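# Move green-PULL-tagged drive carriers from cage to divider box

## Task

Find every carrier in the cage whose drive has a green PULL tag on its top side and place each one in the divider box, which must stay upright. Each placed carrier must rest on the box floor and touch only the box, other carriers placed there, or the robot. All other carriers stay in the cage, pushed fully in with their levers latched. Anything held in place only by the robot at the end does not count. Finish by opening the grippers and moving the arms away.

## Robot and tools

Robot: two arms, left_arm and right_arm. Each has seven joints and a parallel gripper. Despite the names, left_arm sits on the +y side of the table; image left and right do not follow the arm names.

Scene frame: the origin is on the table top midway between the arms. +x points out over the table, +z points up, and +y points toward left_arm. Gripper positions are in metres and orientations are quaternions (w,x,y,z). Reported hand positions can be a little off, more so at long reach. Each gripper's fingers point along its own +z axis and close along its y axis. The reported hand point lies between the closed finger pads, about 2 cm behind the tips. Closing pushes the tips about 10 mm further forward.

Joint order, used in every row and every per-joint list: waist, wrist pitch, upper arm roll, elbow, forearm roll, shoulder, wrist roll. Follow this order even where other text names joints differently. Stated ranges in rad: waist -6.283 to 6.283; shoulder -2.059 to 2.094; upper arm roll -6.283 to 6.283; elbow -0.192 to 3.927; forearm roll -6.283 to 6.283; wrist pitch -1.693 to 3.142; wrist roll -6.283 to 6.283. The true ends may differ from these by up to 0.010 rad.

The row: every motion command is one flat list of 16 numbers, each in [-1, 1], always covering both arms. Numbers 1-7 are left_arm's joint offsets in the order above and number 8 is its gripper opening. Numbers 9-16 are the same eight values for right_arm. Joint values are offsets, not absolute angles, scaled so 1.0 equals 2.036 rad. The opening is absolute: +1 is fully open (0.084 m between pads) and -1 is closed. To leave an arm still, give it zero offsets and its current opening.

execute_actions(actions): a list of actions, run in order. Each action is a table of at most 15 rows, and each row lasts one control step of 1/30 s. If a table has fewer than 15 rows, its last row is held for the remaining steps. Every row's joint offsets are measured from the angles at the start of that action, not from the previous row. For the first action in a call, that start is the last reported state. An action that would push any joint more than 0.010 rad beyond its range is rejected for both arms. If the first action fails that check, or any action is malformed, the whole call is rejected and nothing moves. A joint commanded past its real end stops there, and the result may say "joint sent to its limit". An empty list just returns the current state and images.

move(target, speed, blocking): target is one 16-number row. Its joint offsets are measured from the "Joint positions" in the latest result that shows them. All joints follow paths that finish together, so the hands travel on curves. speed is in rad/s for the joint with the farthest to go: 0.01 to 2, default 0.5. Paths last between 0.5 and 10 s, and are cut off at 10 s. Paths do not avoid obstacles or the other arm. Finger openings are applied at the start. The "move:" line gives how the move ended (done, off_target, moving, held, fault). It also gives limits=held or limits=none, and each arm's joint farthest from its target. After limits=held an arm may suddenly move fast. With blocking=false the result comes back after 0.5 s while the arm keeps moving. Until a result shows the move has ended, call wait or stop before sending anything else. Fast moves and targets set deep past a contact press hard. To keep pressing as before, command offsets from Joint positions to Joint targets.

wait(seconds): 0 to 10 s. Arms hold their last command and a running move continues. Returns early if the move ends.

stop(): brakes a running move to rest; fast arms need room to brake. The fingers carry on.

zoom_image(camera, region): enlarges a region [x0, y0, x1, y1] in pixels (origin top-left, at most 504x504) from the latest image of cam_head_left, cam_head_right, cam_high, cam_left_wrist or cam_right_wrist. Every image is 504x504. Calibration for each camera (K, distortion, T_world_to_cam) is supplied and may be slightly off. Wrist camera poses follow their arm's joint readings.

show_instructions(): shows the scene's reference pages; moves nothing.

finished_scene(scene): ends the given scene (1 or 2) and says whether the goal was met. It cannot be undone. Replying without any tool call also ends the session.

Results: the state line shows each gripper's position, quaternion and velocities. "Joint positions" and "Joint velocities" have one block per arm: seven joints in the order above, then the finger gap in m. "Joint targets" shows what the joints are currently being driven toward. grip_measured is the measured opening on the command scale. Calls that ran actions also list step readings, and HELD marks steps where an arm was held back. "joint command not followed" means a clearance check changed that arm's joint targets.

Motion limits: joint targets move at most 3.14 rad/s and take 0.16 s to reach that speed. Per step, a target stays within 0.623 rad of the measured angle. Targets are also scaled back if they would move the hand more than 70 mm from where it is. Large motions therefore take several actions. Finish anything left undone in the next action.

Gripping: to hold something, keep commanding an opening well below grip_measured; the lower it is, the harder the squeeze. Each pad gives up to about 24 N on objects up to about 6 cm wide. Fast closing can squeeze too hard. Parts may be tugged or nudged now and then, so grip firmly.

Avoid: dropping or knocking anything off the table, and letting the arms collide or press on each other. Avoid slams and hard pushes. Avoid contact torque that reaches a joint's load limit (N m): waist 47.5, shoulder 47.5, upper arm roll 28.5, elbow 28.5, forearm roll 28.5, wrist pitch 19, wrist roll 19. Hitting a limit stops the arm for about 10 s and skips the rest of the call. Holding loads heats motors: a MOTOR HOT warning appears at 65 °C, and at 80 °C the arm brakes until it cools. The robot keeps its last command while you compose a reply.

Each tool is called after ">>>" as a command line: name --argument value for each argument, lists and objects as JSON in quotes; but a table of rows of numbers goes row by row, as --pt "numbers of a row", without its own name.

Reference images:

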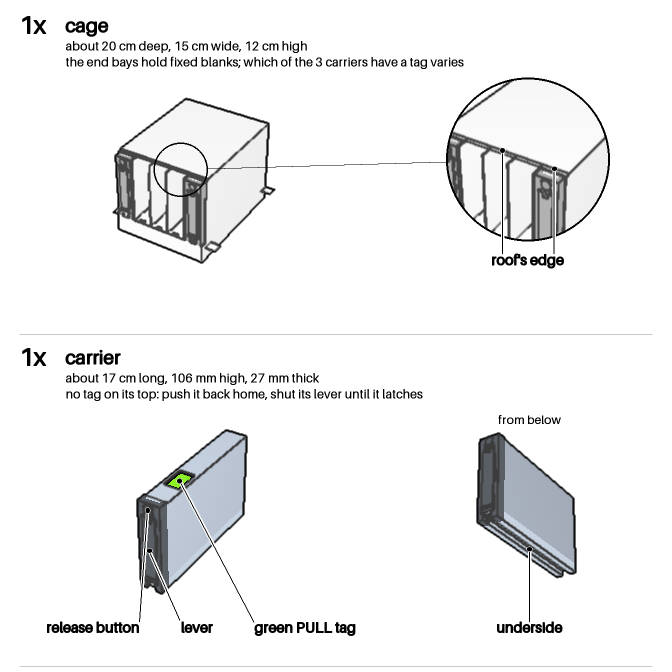

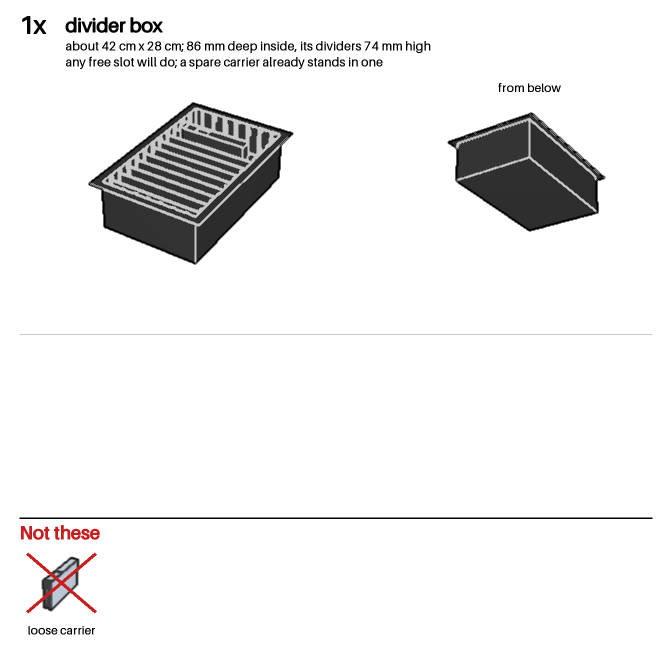

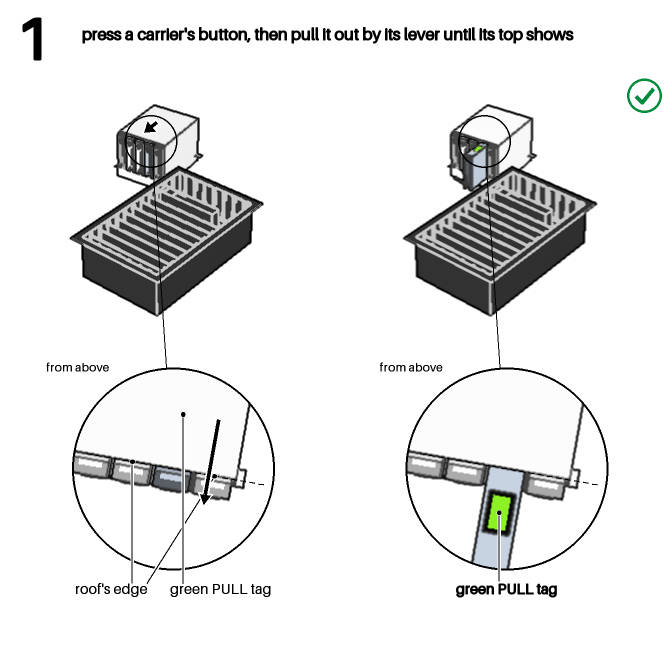

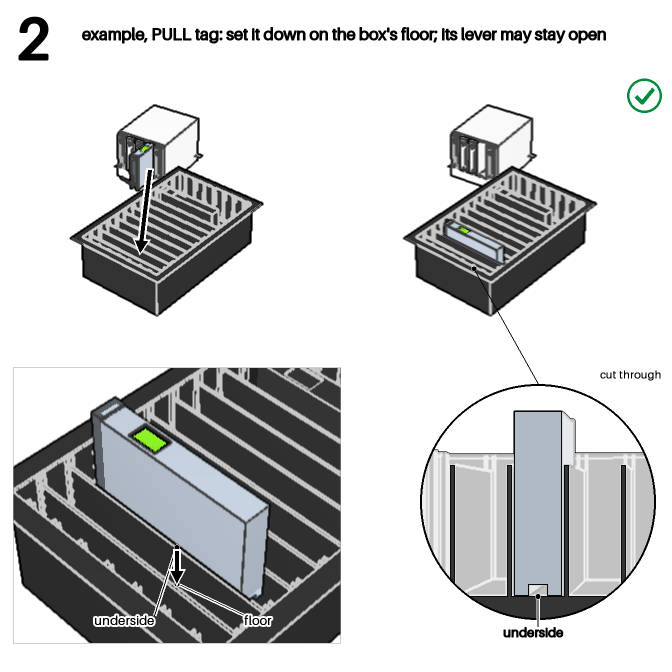

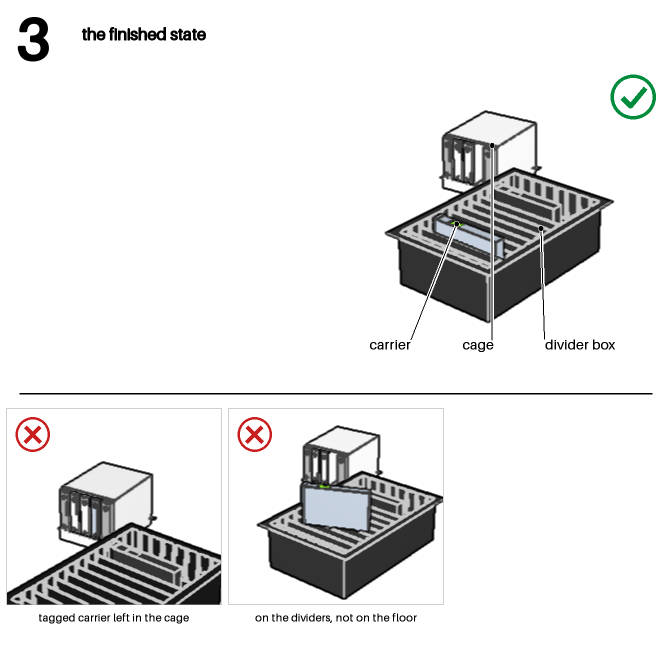

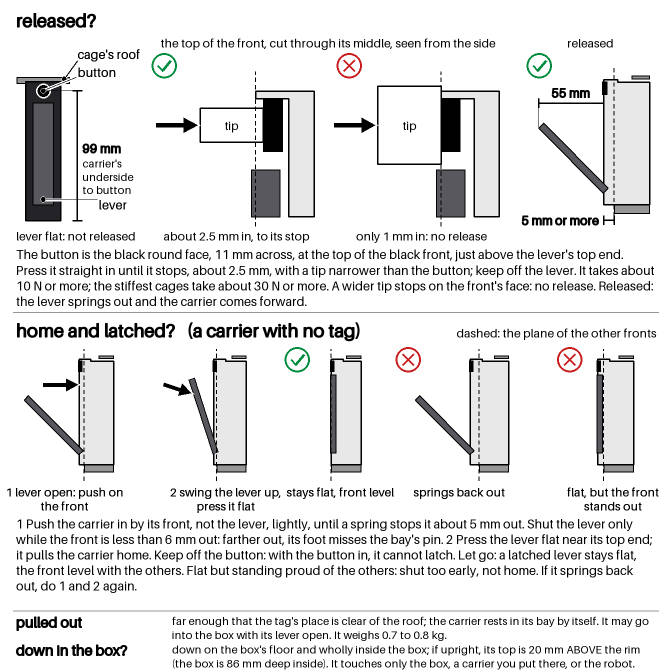

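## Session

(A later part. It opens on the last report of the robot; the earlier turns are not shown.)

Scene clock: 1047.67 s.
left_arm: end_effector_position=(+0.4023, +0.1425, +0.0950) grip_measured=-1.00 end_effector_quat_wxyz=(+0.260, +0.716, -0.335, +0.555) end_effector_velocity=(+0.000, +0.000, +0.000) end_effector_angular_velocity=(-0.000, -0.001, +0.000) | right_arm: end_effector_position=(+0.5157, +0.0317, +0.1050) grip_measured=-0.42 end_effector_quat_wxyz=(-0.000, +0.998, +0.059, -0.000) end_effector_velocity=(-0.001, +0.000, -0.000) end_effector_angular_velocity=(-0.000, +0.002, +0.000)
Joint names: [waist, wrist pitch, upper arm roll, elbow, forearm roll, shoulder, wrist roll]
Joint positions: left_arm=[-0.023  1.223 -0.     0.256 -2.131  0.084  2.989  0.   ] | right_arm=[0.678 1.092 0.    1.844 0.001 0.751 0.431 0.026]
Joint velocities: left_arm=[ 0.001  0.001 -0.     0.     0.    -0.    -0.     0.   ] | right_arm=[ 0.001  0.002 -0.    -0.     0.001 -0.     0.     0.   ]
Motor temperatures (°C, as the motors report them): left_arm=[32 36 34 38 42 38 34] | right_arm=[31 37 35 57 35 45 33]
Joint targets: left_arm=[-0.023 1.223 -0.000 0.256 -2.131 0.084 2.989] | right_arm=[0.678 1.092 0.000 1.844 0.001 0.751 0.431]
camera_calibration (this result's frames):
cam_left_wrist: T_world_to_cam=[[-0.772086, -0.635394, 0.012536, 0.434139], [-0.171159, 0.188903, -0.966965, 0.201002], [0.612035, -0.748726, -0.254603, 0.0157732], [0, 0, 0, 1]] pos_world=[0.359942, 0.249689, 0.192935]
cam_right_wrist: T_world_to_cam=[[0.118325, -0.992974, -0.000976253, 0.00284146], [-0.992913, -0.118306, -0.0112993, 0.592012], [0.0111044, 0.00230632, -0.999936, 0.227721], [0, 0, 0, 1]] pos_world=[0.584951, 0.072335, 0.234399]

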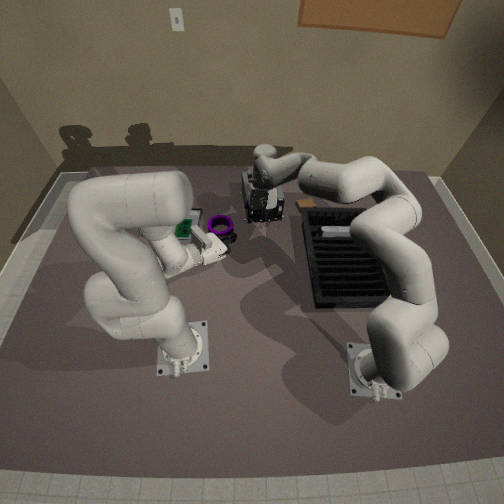

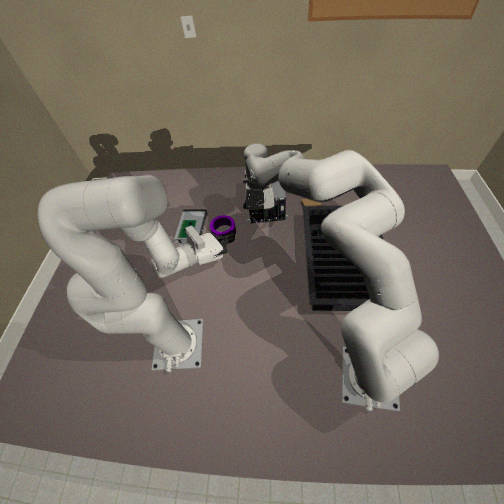

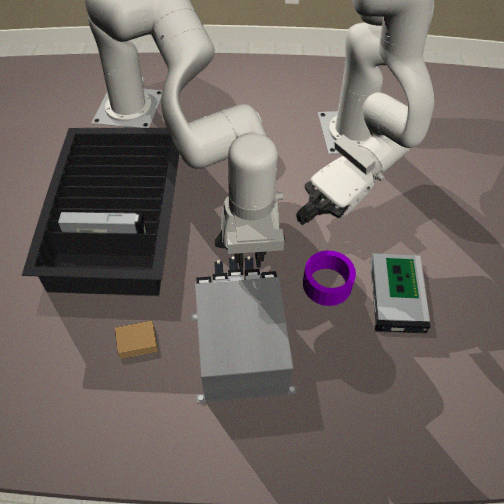

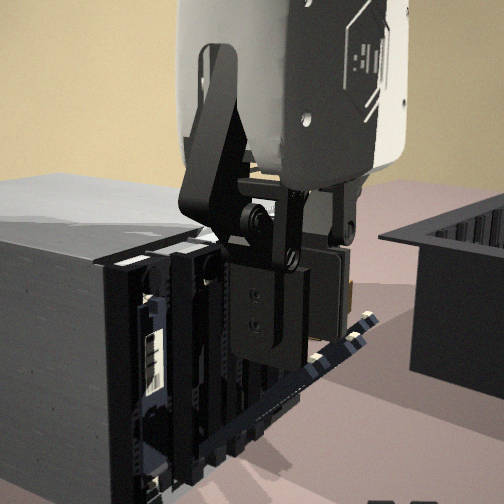

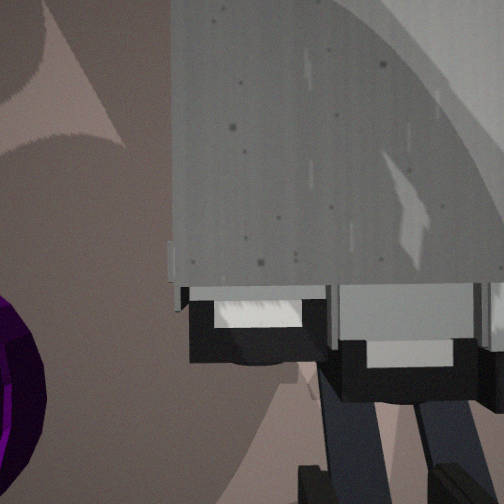

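>>> move --target '[0,0,0,0,0,0,0,-1, 0,-0.038,0,-0.0162,0,0.0222,0,-0.4]' --speed 0.1

Scene clock: 1066.37 s.
left_arm: end_effector_position=(+0.4023, +0.1425, +0.0950) grip_measured=-1.00 end_effector_quat_wxyz=(+0.260, +0.716, -0.335, +0.555) end_effector_velocity=(-0.000, -0.001, +0.000) end_effector_angular_velocity=(-0.001, +0.001, -0.002) | right_arm: end_effector_position=(+0.5190, +0.0323, +0.0730) grip_measured=-0.42 end_effector_quat_wxyz=(-0.002, +0.998, +0.058, +0.005) end_effector_velocity=(+0.000, +0.001, -0.003) end_effector_angular_velocity=(-0.001, +0.004, +0.000)
Joint names: [waist, wrist pitch, upper arm roll, elbow, forearm roll, shoulder, wrist roll]
Joint positions: left_arm=[-0.023  1.223 -0.     0.256 -2.131  0.084  2.989  0.   ] | right_arm=[ 0.677  1.013 -0.001  1.816  0.     0.792  0.431  0.026]
Joint velocities: left_arm=[-0.001 -0.    -0.001  0.     0.    -0.    -0.001  0.   ] | right_arm=[ 0.     0.004  0.001  0.01   0.001  0.01  -0.     0.   ]
Motor temperatures (°C, as the motors report them): left_arm=[32 36 34 38 42 38 34] | right_arm=[31 37 35 57 35 45 33]
Joint targets: left_arm=[-0.023 1.223 -0.000 0.256 -2.131 0.084 2.989] | right_arm=[0.678 1.015 0.000 1.811 0.001 0.796 0.431]
move: done; limits=none; left_arm: farthest joint: the waist, 0.000 radians from its target (0.000 radians at the start); right_arm: farthest joint: the elbow, 0.005 radians from its target (0.032 radians at the start)
camera_calibration (this result's frames):
cam_left_wrist: T_world_to_cam=[[-0.772086, -0.635394, 0.012536, 0.434139], [-0.171159, 0.188903, -0.966965, 0.201002], [0.612035, -0.748726, -0.254602, 0.0157732], [0, 0, 0, 1]] pos_world=[0.359942, 0.249689, 0.192935]
cam_right_wrist: T_world_to_cam=[[0.117334, -0.993082, -0.00449541, 0.00381497], [-0.992865, -0.117209, -0.0219458, 0.595638], [0.021267, 0.00703833, -0.999749, 0.190291], [0, 0, 0, 1]] pos_world=[0.586893, 0.0722635, 0.203332]

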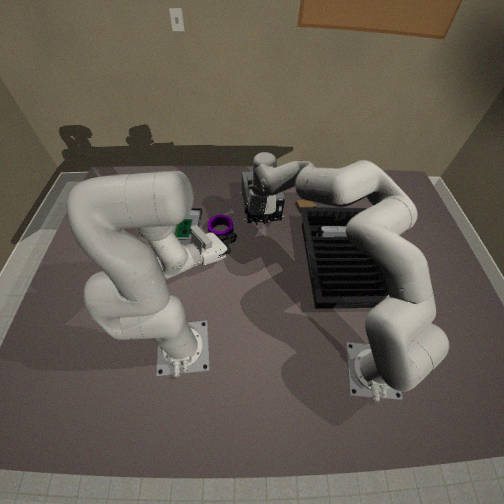

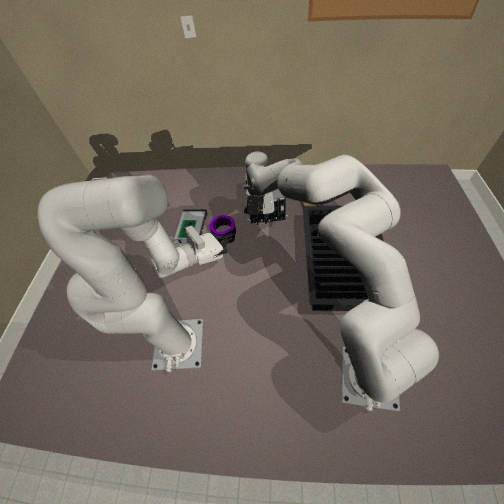

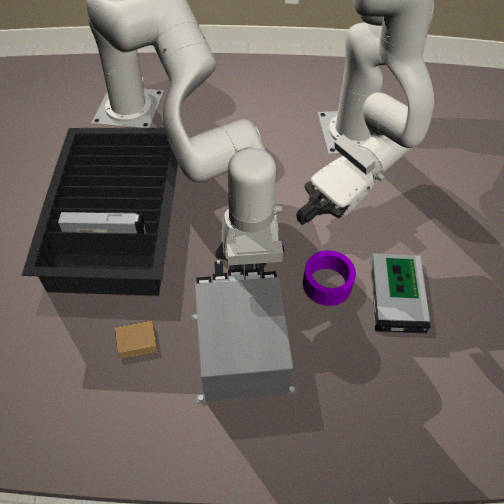

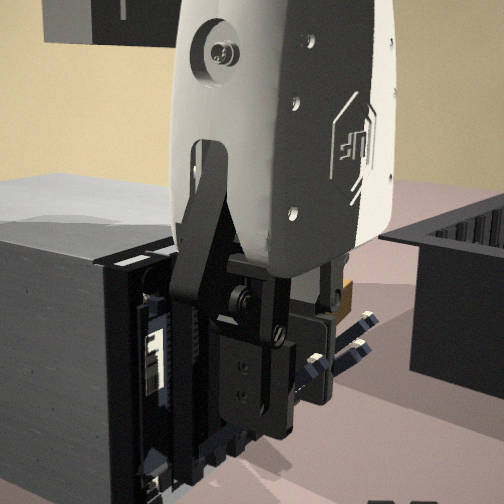

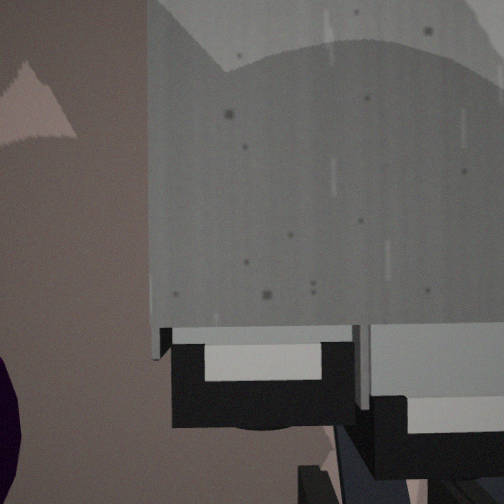

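>>> execute_actions --actions '[[[0,0,0,0,0,0,0,-1, 0,0,0,0,0,0,0,-0.55],[0,0,0,0,0,0,0,-1, 0,0,0,0,0,0,0,-0.55],[0,0,0,0,0,0,0,-1, 0,0,0,0,0,0,0,-0.55],[0,0,0,0,0,0,0,-1, 0,0,0,0,0,0,0,-0.65],[0,0,0,0,0,0,0,-1, 0,0,0,0,0,0,0,-0.65],[0,0,0,0,0,0,0,-1, 0,0,0,0,0,0,0,-0.65],[0,0,0,0,0,0,0,-1, 0,0,0,0,0,0,0,-0.75],[0,0,0,0,0,0,0,-1, 0,0,0,0,0,0,0,-0.75],[0,0,0,0,0,0,0,-1, 0,0,0,0,0,0,0,-0.75],[0,0,0,0,0,0,0,-1, 0,0,0,0,0,0,0,-0.9]],[[0,0,0,0,0,0,0,-1, 0,0,0,0,0,0,0,-0.9]]]'

Scene clock: 1072.03 s.
left_arm: end_effector_position=(+0.4023, +0.1425, +0.0950) grip_measured=-1.00 end_effector_quat_wxyz=(+0.260, +0.716, -0.335, +0.555) end_effector_velocity=(-0.001, +0.000, -0.001) end_effector_angular_velocity=(+0.001, +0.002, -0.000) | right_arm: end_effector_position=(+0.5172, +0.0323, +0.0707) grip_measured=-0.64 end_effector_quat_wxyz=(-0.002, +0.998, +0.058, +0.002) end_effector_velocity=(+0.000, -0.000, +0.000) end_effector_angular_velocity=(+0.002, +0.001, -0.002)
Joint names: [waist, wrist pitch, upper arm roll, elbow, forearm roll, shoulder, wrist roll]
Joint positions: left_arm=[-0.023  1.223 -0.     0.256 -2.131  0.084  2.989  0.   ] | right_arm=[0.677 1.015 0.    1.814 0.001 0.794 0.431 0.016]
Joint velocities: left_arm=[ 0.    -0.001 -0.001 -0.001  0.     0.     0.     0.   ] | right_arm=[-0.001  0.     0.     0.     0.002 -0.     0.     0.   ]
Motor temperatures (°C, as the motors report them): left_arm=[32 36 34 39 42 38 34] | right_arm=[31 37 35 55 35 44 33]
Joint targets: left_arm=[-0.023 1.223 -0.000 0.256 -2.131 0.084 2.989] | right_arm=[0.677 1.015 0.000 1.814 0.001 0.794 0.431]
Step readings (joint positions; steps 1 to 15: 1st action; 16 to 30: 2nd action):
0: left_arm=[-0.023 1.223 -0.000 0.256 -2.131 0.084 2.989] | right_arm=[0.678 1.015 0.000 1.818 0.001 0.793 0.431]
1: left_arm=[-0.023 1.223 -0.000 0.256 -2.131 0.084 2.989] | right_arm=[0.678 1.015 0.000 1.818 0.001 0.793 0.431]
2: left_arm=[-0.023 1.223 -0.000 0.256 -2.131 0.084 2.989] | right_arm=[0.677 1.015 0.000 1.817 0.001 0.793 0.431]
4: left_arm=[-0.023 1.223 -0.000 0.256 -2.131 0.084 2.989] | right_arm=[0.678 1.016 0.001 1.815 0.001 0.794 0.431]
8: left_arm=[-0.023 1.223 -0.000 0.256 -2.131 0.084 2.989] | right_arm=[0.677 1.015 0.000 1.814 0.001 0.794 0.431]
15: left_arm=[-0.023 1.223 -0.000 0.256 -2.131 0.084 2.989] | right_arm=[0.677 1.015 0.000 1.814 0.001 0.794 0.431]
16: left_arm=[-0.023 1.223 -0.000 0.256 -2.131 0.084 2.989] | right_arm=[0.677 1.014 0.000 1.814 0.001 0.794 0.431]
17: left_arm=[-0.023 1.223 -0.000 0.256 -2.131 0.084 2.989] | right_arm=[0.677 1.015 0.000 1.814 0.001 0.794 0.431]
19: left_arm=[-0.023 1.223 -0.000 0.256 -2.131 0.084 2.989] | right_arm=[0.678 1.015 0.000 1.814 0.001 0.794 0.431]
23: left_arm=[-0.023 1.223 -0.000 0.256 -2.131 0.084 2.989] | right_arm=[0.678 1.015 0.000 1.814 0.001 0.794 0.431]
30: Joint positions above
camera_calibration (this result's frames):
cam_left_wrist: T_world_to_cam=[[-0.772086, -0.635394, 0.0125359, 0.434139], [-0.171159, 0.188903, -0.966965, 0.201002], [0.612036, -0.748726, -0.254602, 0.0157731], [0, 0, 0, 1]] pos_world=[0.359942, 0.249689, 0.192935]
cam_right_wrist: T_world_to_cam=[[0.118215, -0.992983, -0.00301522, 0.00343877], [-0.992859, -0.11815, -0.0164813, 0.593433], [0.0160095, 0.00494203, -0.99986, 0.190815], [0, 0, 0, 1]] pos_world=[0.585734, 0.0725857, 0.200579]

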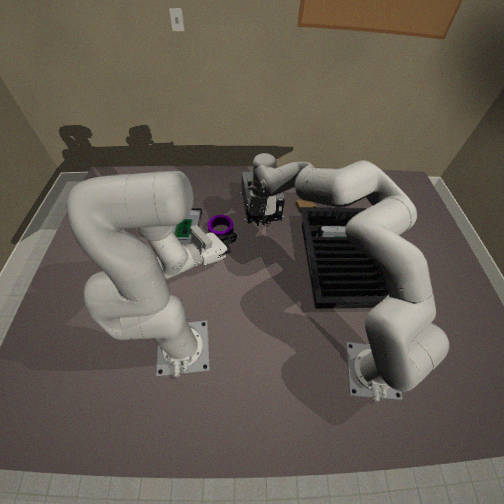

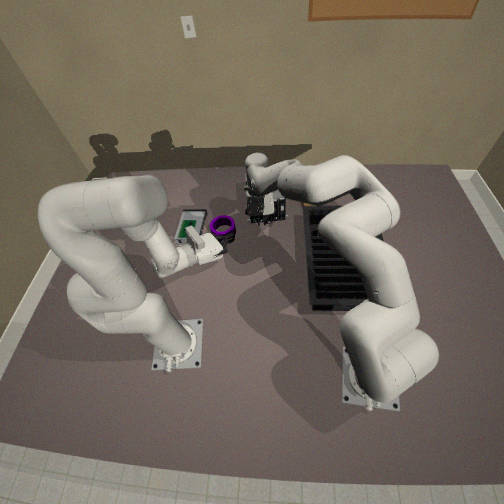

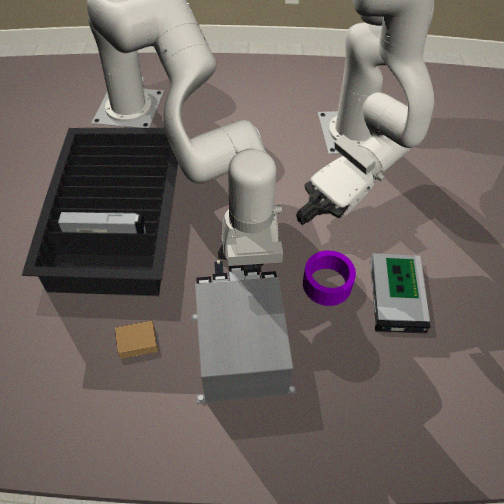

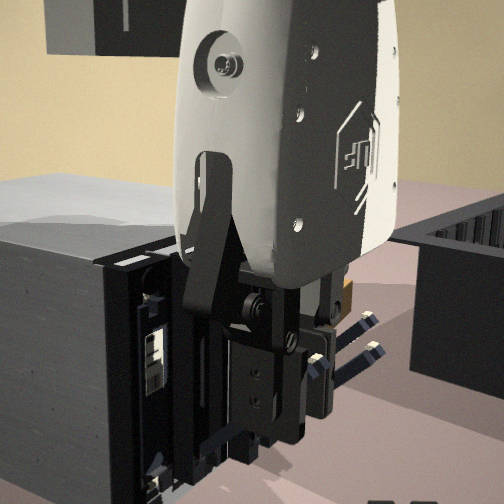

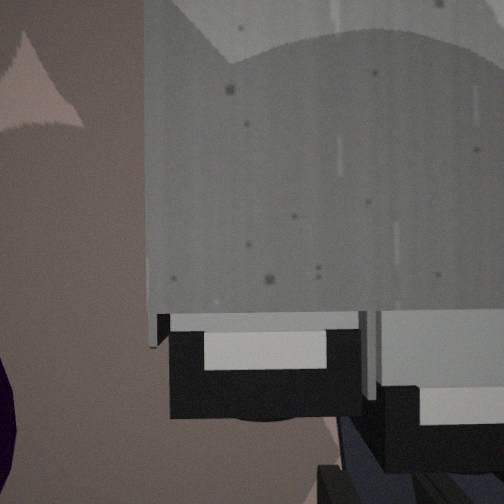

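>>> move --target '[0,0,0,0,0,0,0,-1, 0.0098,-0.0359,0,-0.0857,0,-0.0498,0.0098,-0.9]' --speed 0.1

Scene clock: 1100.93 s.
left_arm: end_effector_position=(+0.4023, +0.1425, +0.0950) grip_measured=-1.00 end_effector_quat_wxyz=(+0.260, +0.716, -0.335, +0.555) end_effector_velocity=(+0.000, +0.000, -0.000) end_effector_angular_velocity=(+0.000, +0.001, +0.000) | right_arm: end_effector_position=(+0.4871, +0.0287, +0.0707) grip_measured=-0.64 end_effector_quat_wxyz=(-0.002, +0.998, +0.059, +0.002) end_effector_velocity=(+0.000, +0.000, +0.001) end_effector_angular_velocity=(+0.002, -0.001, -0.001)
Joint names: [waist, wrist pitch, upper arm roll, elbow, forearm roll, shoulder, wrist roll]
Joint positions: left_arm=[-0.023  1.223 -0.     0.256 -2.131  0.084  2.989  0.   ] | right_arm=[0.697 0.942 0.    1.64  0.001 0.693 0.451 0.016]
Joint velocities: left_arm=[-0.    -0.001  0.     0.    -0.     0.    -0.001  0.   ] | right_arm=[ 0.    -0.002  0.    -0.002  0.001 -0.002 -0.    -0.   ]
Motor temperatures (°C, as the motors report them): left_arm=[32 36 34 39 42 38 34] | right_arm=[31 37 35 52 35 44 33]
Joint targets: left_arm=[-0.023 1.223 -0.000 0.256 -2.131 0.084 2.989] | right_arm=[0.697 0.941 0.000 1.640 0.001 0.693 0.451]
move: done; limits=none; left_arm: farthest joint: the waist, 0.000 radians from its target (0.000 radians at the start); right_arm: farthest joint: the waist, 0.001 radians from its target (0.019 radians at the start)
camera_calibration (this result's frames):
cam_left_wrist: T_world_to_cam=[[-0.772086, -0.635394, 0.0125359, 0.434139], [-0.171159, 0.188903, -0.966965, 0.201002], [0.612035, -0.748726, -0.254603, 0.0157732], [0, 0, 0, 1]] pos_world=[0.359942, 0.249689, 0.192935]
cam_right_wrist: T_world_to_cam=[[0.118349, -0.992967, -0.0031349, 0.00340613], [-0.992846, -0.118283, -0.0163157, 0.563163], [0.0158301, 0.00504341, -0.999862, 0.191339], [0, 0, 0, 1]] pos_world=[0.555702, 0.0690296, 0.200512]

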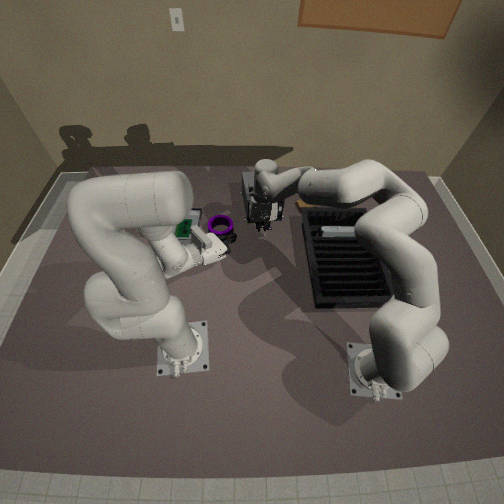

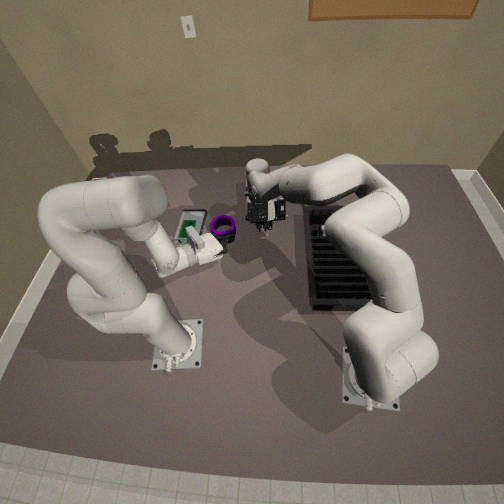

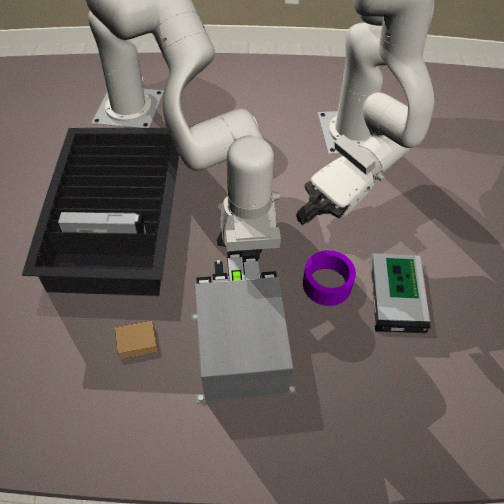

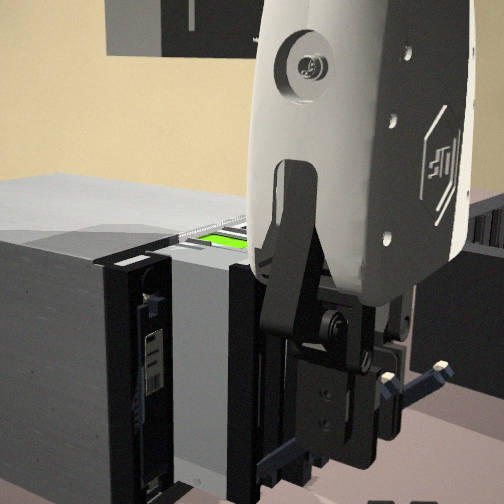

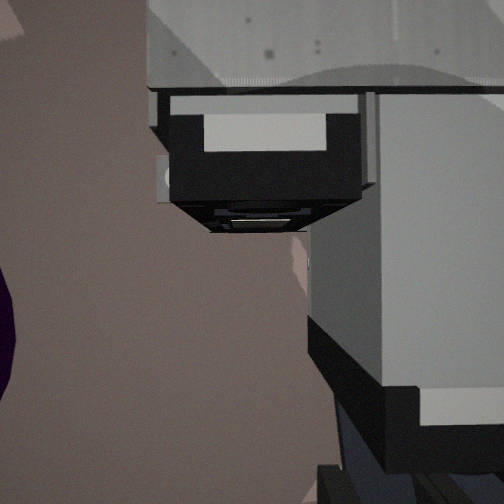

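>>> zoom_image --camera "cam_high" --region '[190, 220, 310, 320]'

>>> zoom_image --camera "cam_left_wrist" --region '[120, 180, 320, 320]'

Region (190, 220, 310, 320) of cam_high's 504x504 image, scaled by 4.200, with more detail than that image has.

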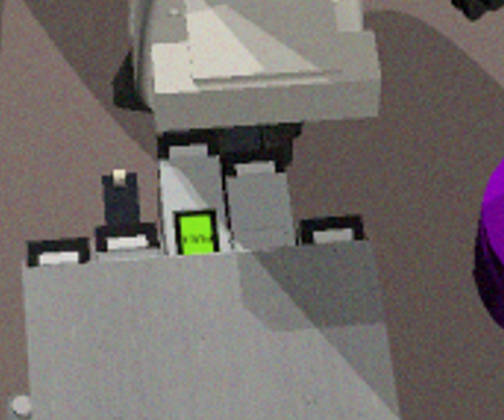

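Region (120, 180, 320, 320) of cam_left_wrist's 504x504 image, scaled by 2.520, with more detail than that image has; it fills the top 353 rows of this view, and the rest is white.

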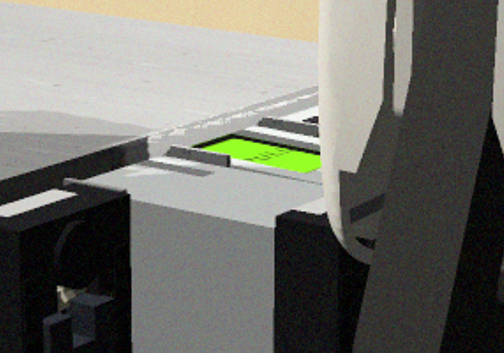

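>>> move --target '[0,0,0,0,0,0,0,-1, 0.0106,-0.0302,0,-0.0741,0,-0.0439,0.0106,-0.9]' --speed 0.1

Scene clock: 1113.17 s.
left_arm: end_effector_position=(+0.4023, +0.1425, +0.0950) grip_measured=-1.00 end_effector_quat_wxyz=(+0.260, +0.716, -0.335, +0.555) end_effector_velocity=(+0.000, +0.000, -0.000) end_effector_angular_velocity=(+0.000, +0.000, +0.001) | right_arm: end_effector_position=(+0.4557, +0.0253, +0.0695) grip_measured=-0.64 end_effector_quat_wxyz=(-0.001, +0.998, +0.059, +0.000) end_effector_velocity=(+0.001, -0.000, +0.002) end_effector_angular_velocity=(+0.002, -0.004, -0.001)
Joint names: [waist, wrist pitch, upper arm roll, elbow, forearm roll, shoulder, wrist roll]
Joint positions: left_arm=[-0.023  1.223 -0.     0.256 -2.131  0.084  2.989  0.   ] | right_arm=[0.72  0.882 0.001 1.488 0.001 0.604 0.472 0.016]
Joint velocities: left_arm=[ 0. -0.  0. -0.  0. -0.  0.  0.] | right_arm=[ 0.    -0.002 -0.001 -0.    -0.    -0.003  0.    -0.   ]
Motor temperatures (°C, as the motors report them): left_arm=[32 36 34 39 42 38 34] | right_arm=[31 37 35 53 35 44 33]
Joint targets: left_arm=[-0.023 1.223 -0.000 0.256 -2.131 0.084 2.989] | right_arm=[0.719 0.880 0.000 1.489 0.001 0.604 0.472]
move: done; limits=none; left_arm: farthest joint: the waist, 0.000 radians from its target (0.000 radians at the start); right_arm: farthest joint: the waist, 0.001 radians from its target (0.021 radians at the start)
camera_calibration (this result's frames):
cam_left_wrist: T_world_to_cam=[[-0.772086, -0.635394, 0.0125357, 0.434139], [-0.171159, 0.188903, -0.966965, 0.201002], [0.612035, -0.748726, -0.254603, 0.0157732], [0, 0, 0, 1]] pos_world=[0.359942, 0.249689, 0.192935]
cam_right_wrist: T_world_to_cam=[[0.119649, -0.992814, -0.00227696, 0.00307974], [-0.992742, -0.119612, -0.0124707, 0.531225], [0.0121087, 0.00375254, -0.99992, 0.19242], [0, 0, 0, 1]] pos_world=[0.524672, 0.0658764, 0.199037]

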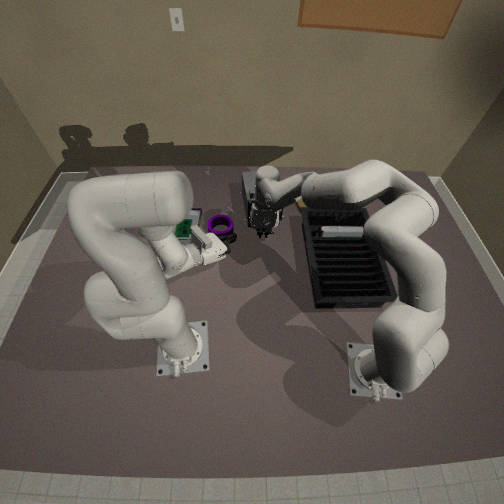

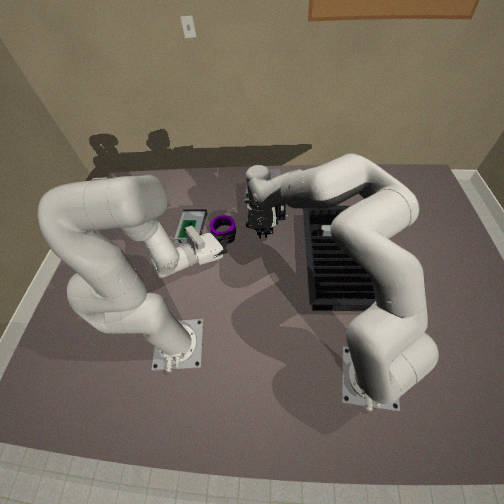

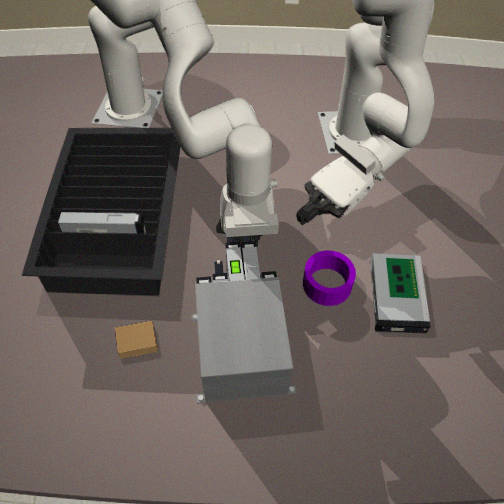

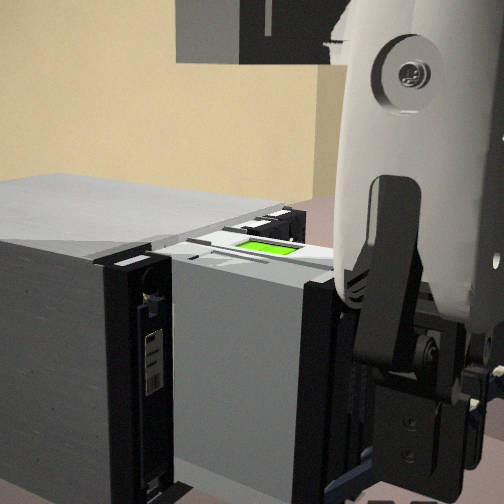

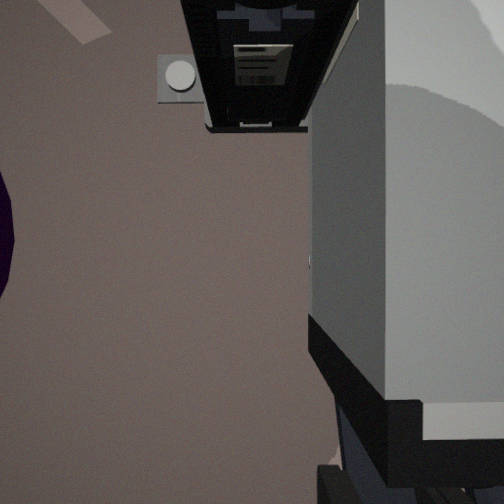

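>>> zoom_image --camera "cam_right_wrist" --region '[280, 380, 504, 504]'

>>> zoom_image --camera "cam_left_wrist" --region '[300, 300, 504, 504]'

>>> zoom_image --camera "cam_head_left" --region '[220, 170, 320, 260]'

Region (280, 380, 504, 504) of cam_right_wrist's 504x504 image, scaled by 2.250, with more detail than that image has; it fills the top 279 rows of this view, and the rest is white.

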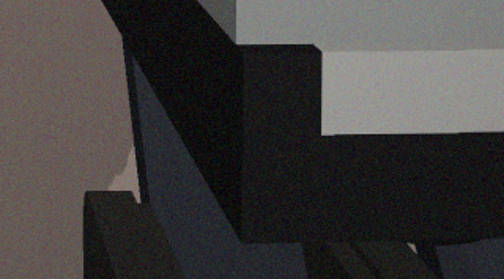

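Region (300, 300, 504, 504) of cam_left_wrist's 504x504 image, scaled by 2.471, with more detail than that image has.

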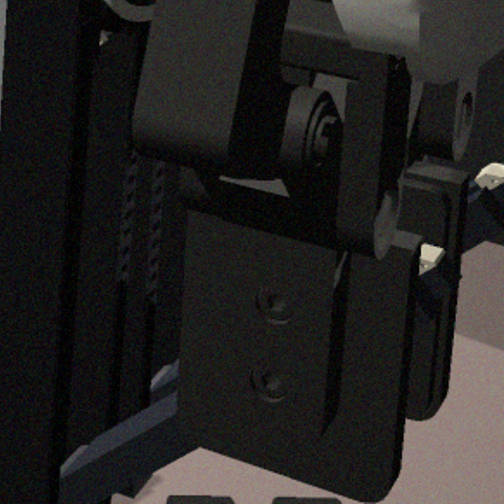

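Region (220, 170, 320, 260) of cam_head_left's 504x504 image, scaled by 5.040, with more detail than that image has; it fills the top 454 rows of this view, and the rest is white.

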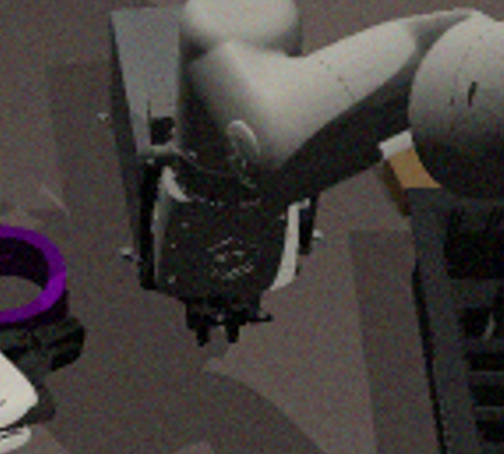

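>>> execute_actions --actions '[[[0,0,0,0,0,0,0,-1, 0,0,0,0,0,0,0,-0.5]]]'

>>> move --target '[0,0,0,0,0,0,0,-1, 0,0.0417,0,0.0146,0,-0.0262,0.001,-0.5]' --speed 0.2

Scene clock: 1172.47 s.
left_arm: end_effector_position=(+0.4023, +0.1425, +0.0950) grip_measured=-1.00 end_effector_quat_wxyz=(+0.260, +0.716, -0.335, +0.555) end_effector_velocity=(+0.000, -0.000, +0.000) end_effector_angular_velocity=(+0.000, -0.000, -0.001) | right_arm: end_effector_position=(+0.4557, +0.0253, +0.0696) grip_measured=-0.52 end_effector_quat_wxyz=(-0.001, +0.998, +0.059, +0.000) end_effector_velocity=(-0.001, +0.000, -0.000) end_effector_angular_velocity=(+0.001, +0.003, -0.001)
Joint names: [waist, wrist pitch, upper arm roll, elbow, forearm roll, shoulder, wrist roll]
Joint positions: left_arm=[-0.023  1.223 -0.     0.256 -2.131  0.084  2.989  0.   ] | right_arm=[0.72  0.882 0.001 1.488 0.001 0.604 0.472 0.021]
Joint velocities: left_arm=[-0.    -0.001 -0.001  0.    -0.    -0.     0.     0.   ] | right_arm=[-0.001  0.001  0.001 -0.     0.002  0.    -0.    -0.   ]
Motor temperatures (°C, as the motors report them): left_arm=[32 36 34 39 42 38 34] | right_arm=[31 37 35 57 35 45 33]
Joint targets: left_arm=[-0.023 1.223 -0.000 0.256 -2.131 0.084 2.989] | right_arm=[0.720 0.882 0.001 1.488 0.001 0.604 0.472]
Step readings (joint positions):
0: left_arm=[-0.023 1.223 -0.000 0.256 -2.131 0.084 2.989] | right_arm=[0.719 0.880 0.000 1.489 0.001 0.604 0.472]
1: left_arm=[-0.023 1.223 -0.000 0.256 -2.131 0.084 2.989] | right_arm=[0.719 0.880 0.000 1.489 0.001 0.604 0.472]
2: left_arm=[-0.023 1.223 -0.000 0.256 -2.131 0.084 2.989] | right_arm=[0.719 0.880 0.000 1.489 0.001 0.604 0.472]
4: left_arm=[-0.023 1.223 -0.000 0.256 -2.131 0.084 2.989] | right_arm=[0.719 0.881 0.001 1.489 0.001 0.603 0.472]
8: left_arm=[-0.023 1.223 -0.000 0.256 -2.131 0.084 2.989] | right_arm=[0.720 0.881 0.001 1.488 0.001 0.604 0.472]
15: Joint positions above
camera_calibration (this result's frames):
cam_left_wrist: T_world_to_cam=[[-0.772086, -0.635394, 0.0125358, 0.434139], [-0.171159, 0.188903, -0.966965, 0.201002], [0.612035, -0.748726, -0.254603, 0.0157732], [0, 0, 0, 1]] pos_world=[0.359942, 0.249689, 0.192935]
cam_right_wrist: T_world_to_cam=[[0.119531, -0.992828, -0.00233349, 0.00310001], [-0.992754, -0.119492, -0.0126987, 0.531338], [0.0123288, 0.00383447, -0.999917, 0.192414], [0, 0, 0, 1]] pos_world=[0.524745, 0.0658307, 0.199153]

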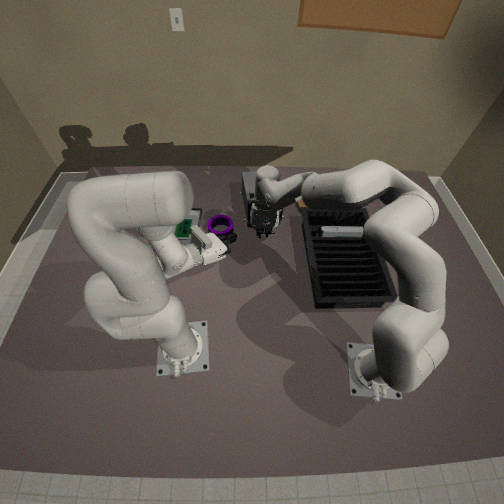

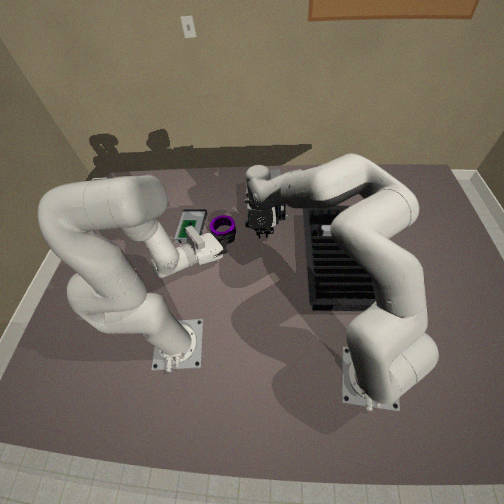

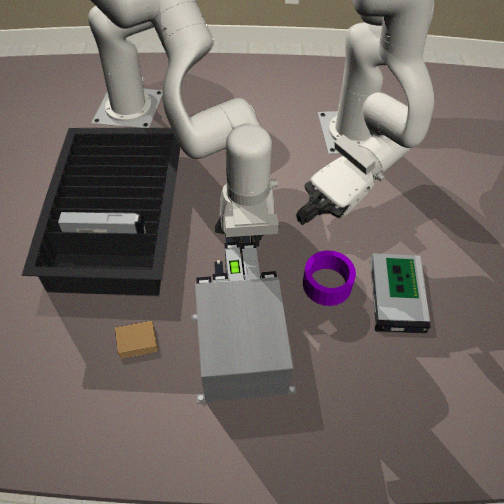

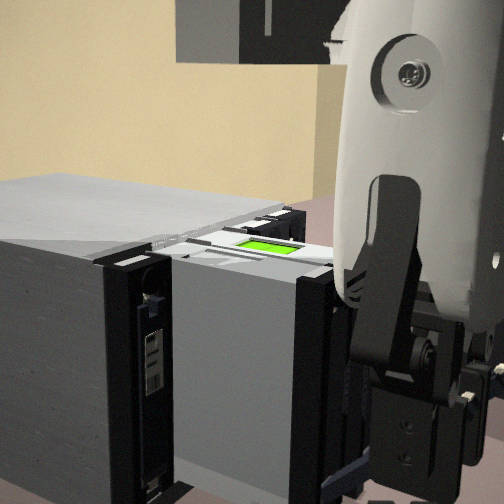

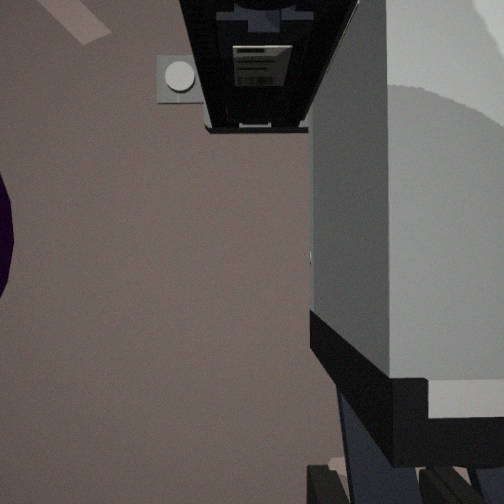

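Scene clock: 1173.40 s.
left_arm: end_effector_position=(+0.4023, +0.1425, +0.0950) grip_measured=-1.00 end_effector_quat_wxyz=(+0.260, +0.716, -0.335, +0.555) end_effector_velocity=(+0.000, +0.000, +0.000) end_effector_angular_velocity=(+0.001, -0.001, -0.000) | right_arm: end_effector_position=(+0.4556, +0.0252, +0.1065) grip_measured=-0.52 end_effector_quat_wxyz=(-0.001, +0.998, +0.058, -0.001) end_effector_velocity=(+0.003, +0.001, +0.005) end_effector_angular_velocity=(+0.005, -0.008, -0.001)
Joint names: [waist, wrist pitch, upper arm roll, elbow, forearm roll, shoulder, wrist roll]
Joint positions: left_arm=[-0.023  1.223 -0.     0.256 -2.131  0.084  2.989  0.   ] | right_arm=[0.72  0.966 0.001 1.517 0.001 0.551 0.474 0.021]
Joint velocities: left_arm=[ 0.    -0.001 -0.     0.001 -0.    -0.     0.001  0.   ] | right_arm=[-0.001  0.001 -0.     0.005 -0.    -0.004 -0.    -0.   ]
Motor temperatures (°C, as the motors report them): left_arm=[32 36 34 39 42 38 34] | right_arm=[31 37 35 57 35 45 33]
Joint targets: left_arm=[-0.023 1.223 -0.000 0.256 -2.131 0.084 2.989] | right_arm=[0.720 0.967 0.001 1.518 0.001 0.551 0.474]
move: done; limits=none; left_arm: farthest joint: the waist, 0.000 radians from its target (0.000 radians at the start); right_arm: farthest joint: the shoulder, 0.001 radians from its target (0.054 radians at the start)
camera_calibration (this result's frames):
cam_left_wrist: T_world_to_cam=[[-0.772086, -0.635394, 0.012536, 0.434139], [-0.171159, 0.188903, -0.966964, 0.201002], [0.612035, -0.748726, -0.254603, 0.0157732], [0, 0, 0, 1]] pos_world=[0.359942, 0.249689, 0.192935]
cam_right_wrist: T_world_to_cam=[[0.117627, -0.993057, -0.00123318, 0.00386087], [-0.993004, -0.117607, -0.0105572, 0.531466], [0.0103389, 0.00246636, -0.999944, 0.230296], [0, 0, 0, 1]] pos_world=[0.524913, 0.0657703, 0.235898]

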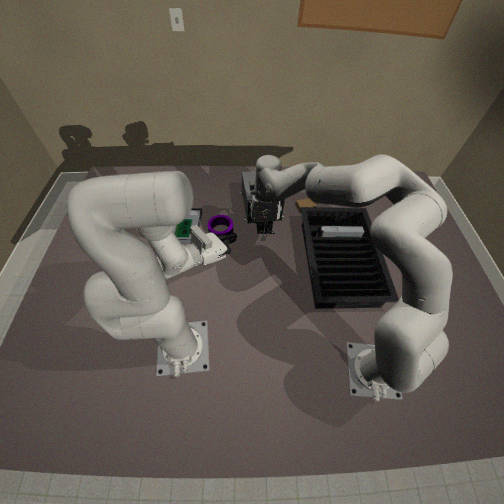

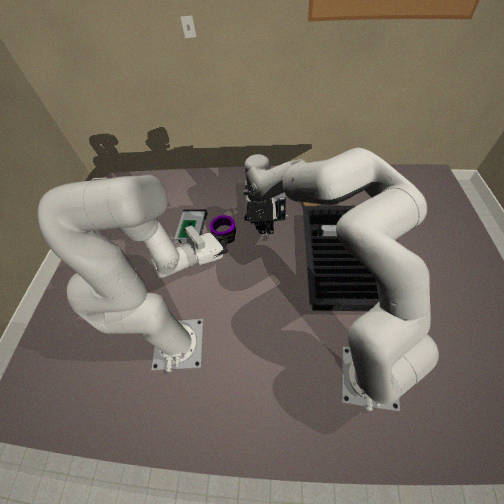

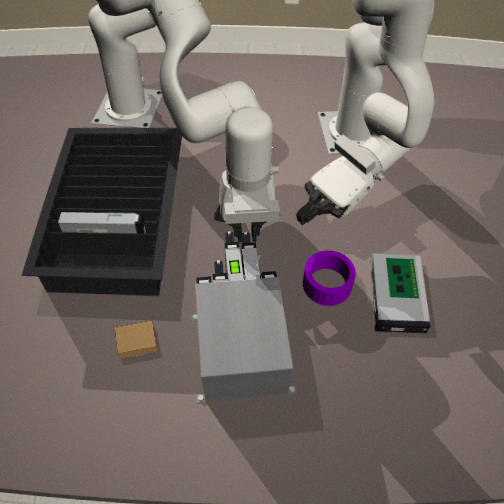

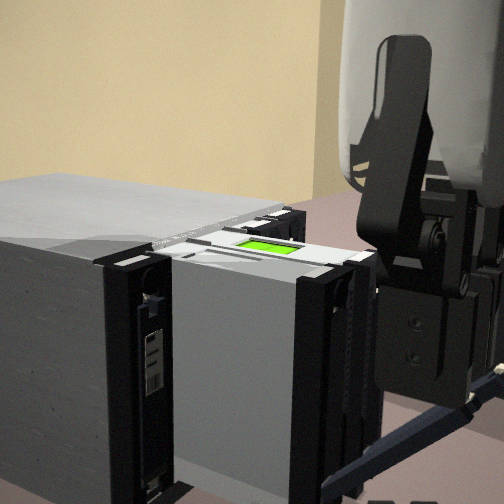

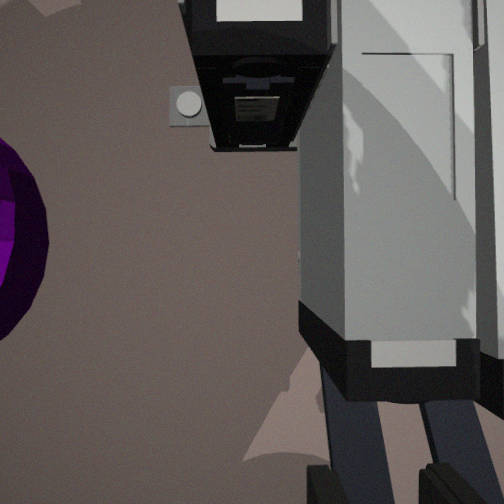

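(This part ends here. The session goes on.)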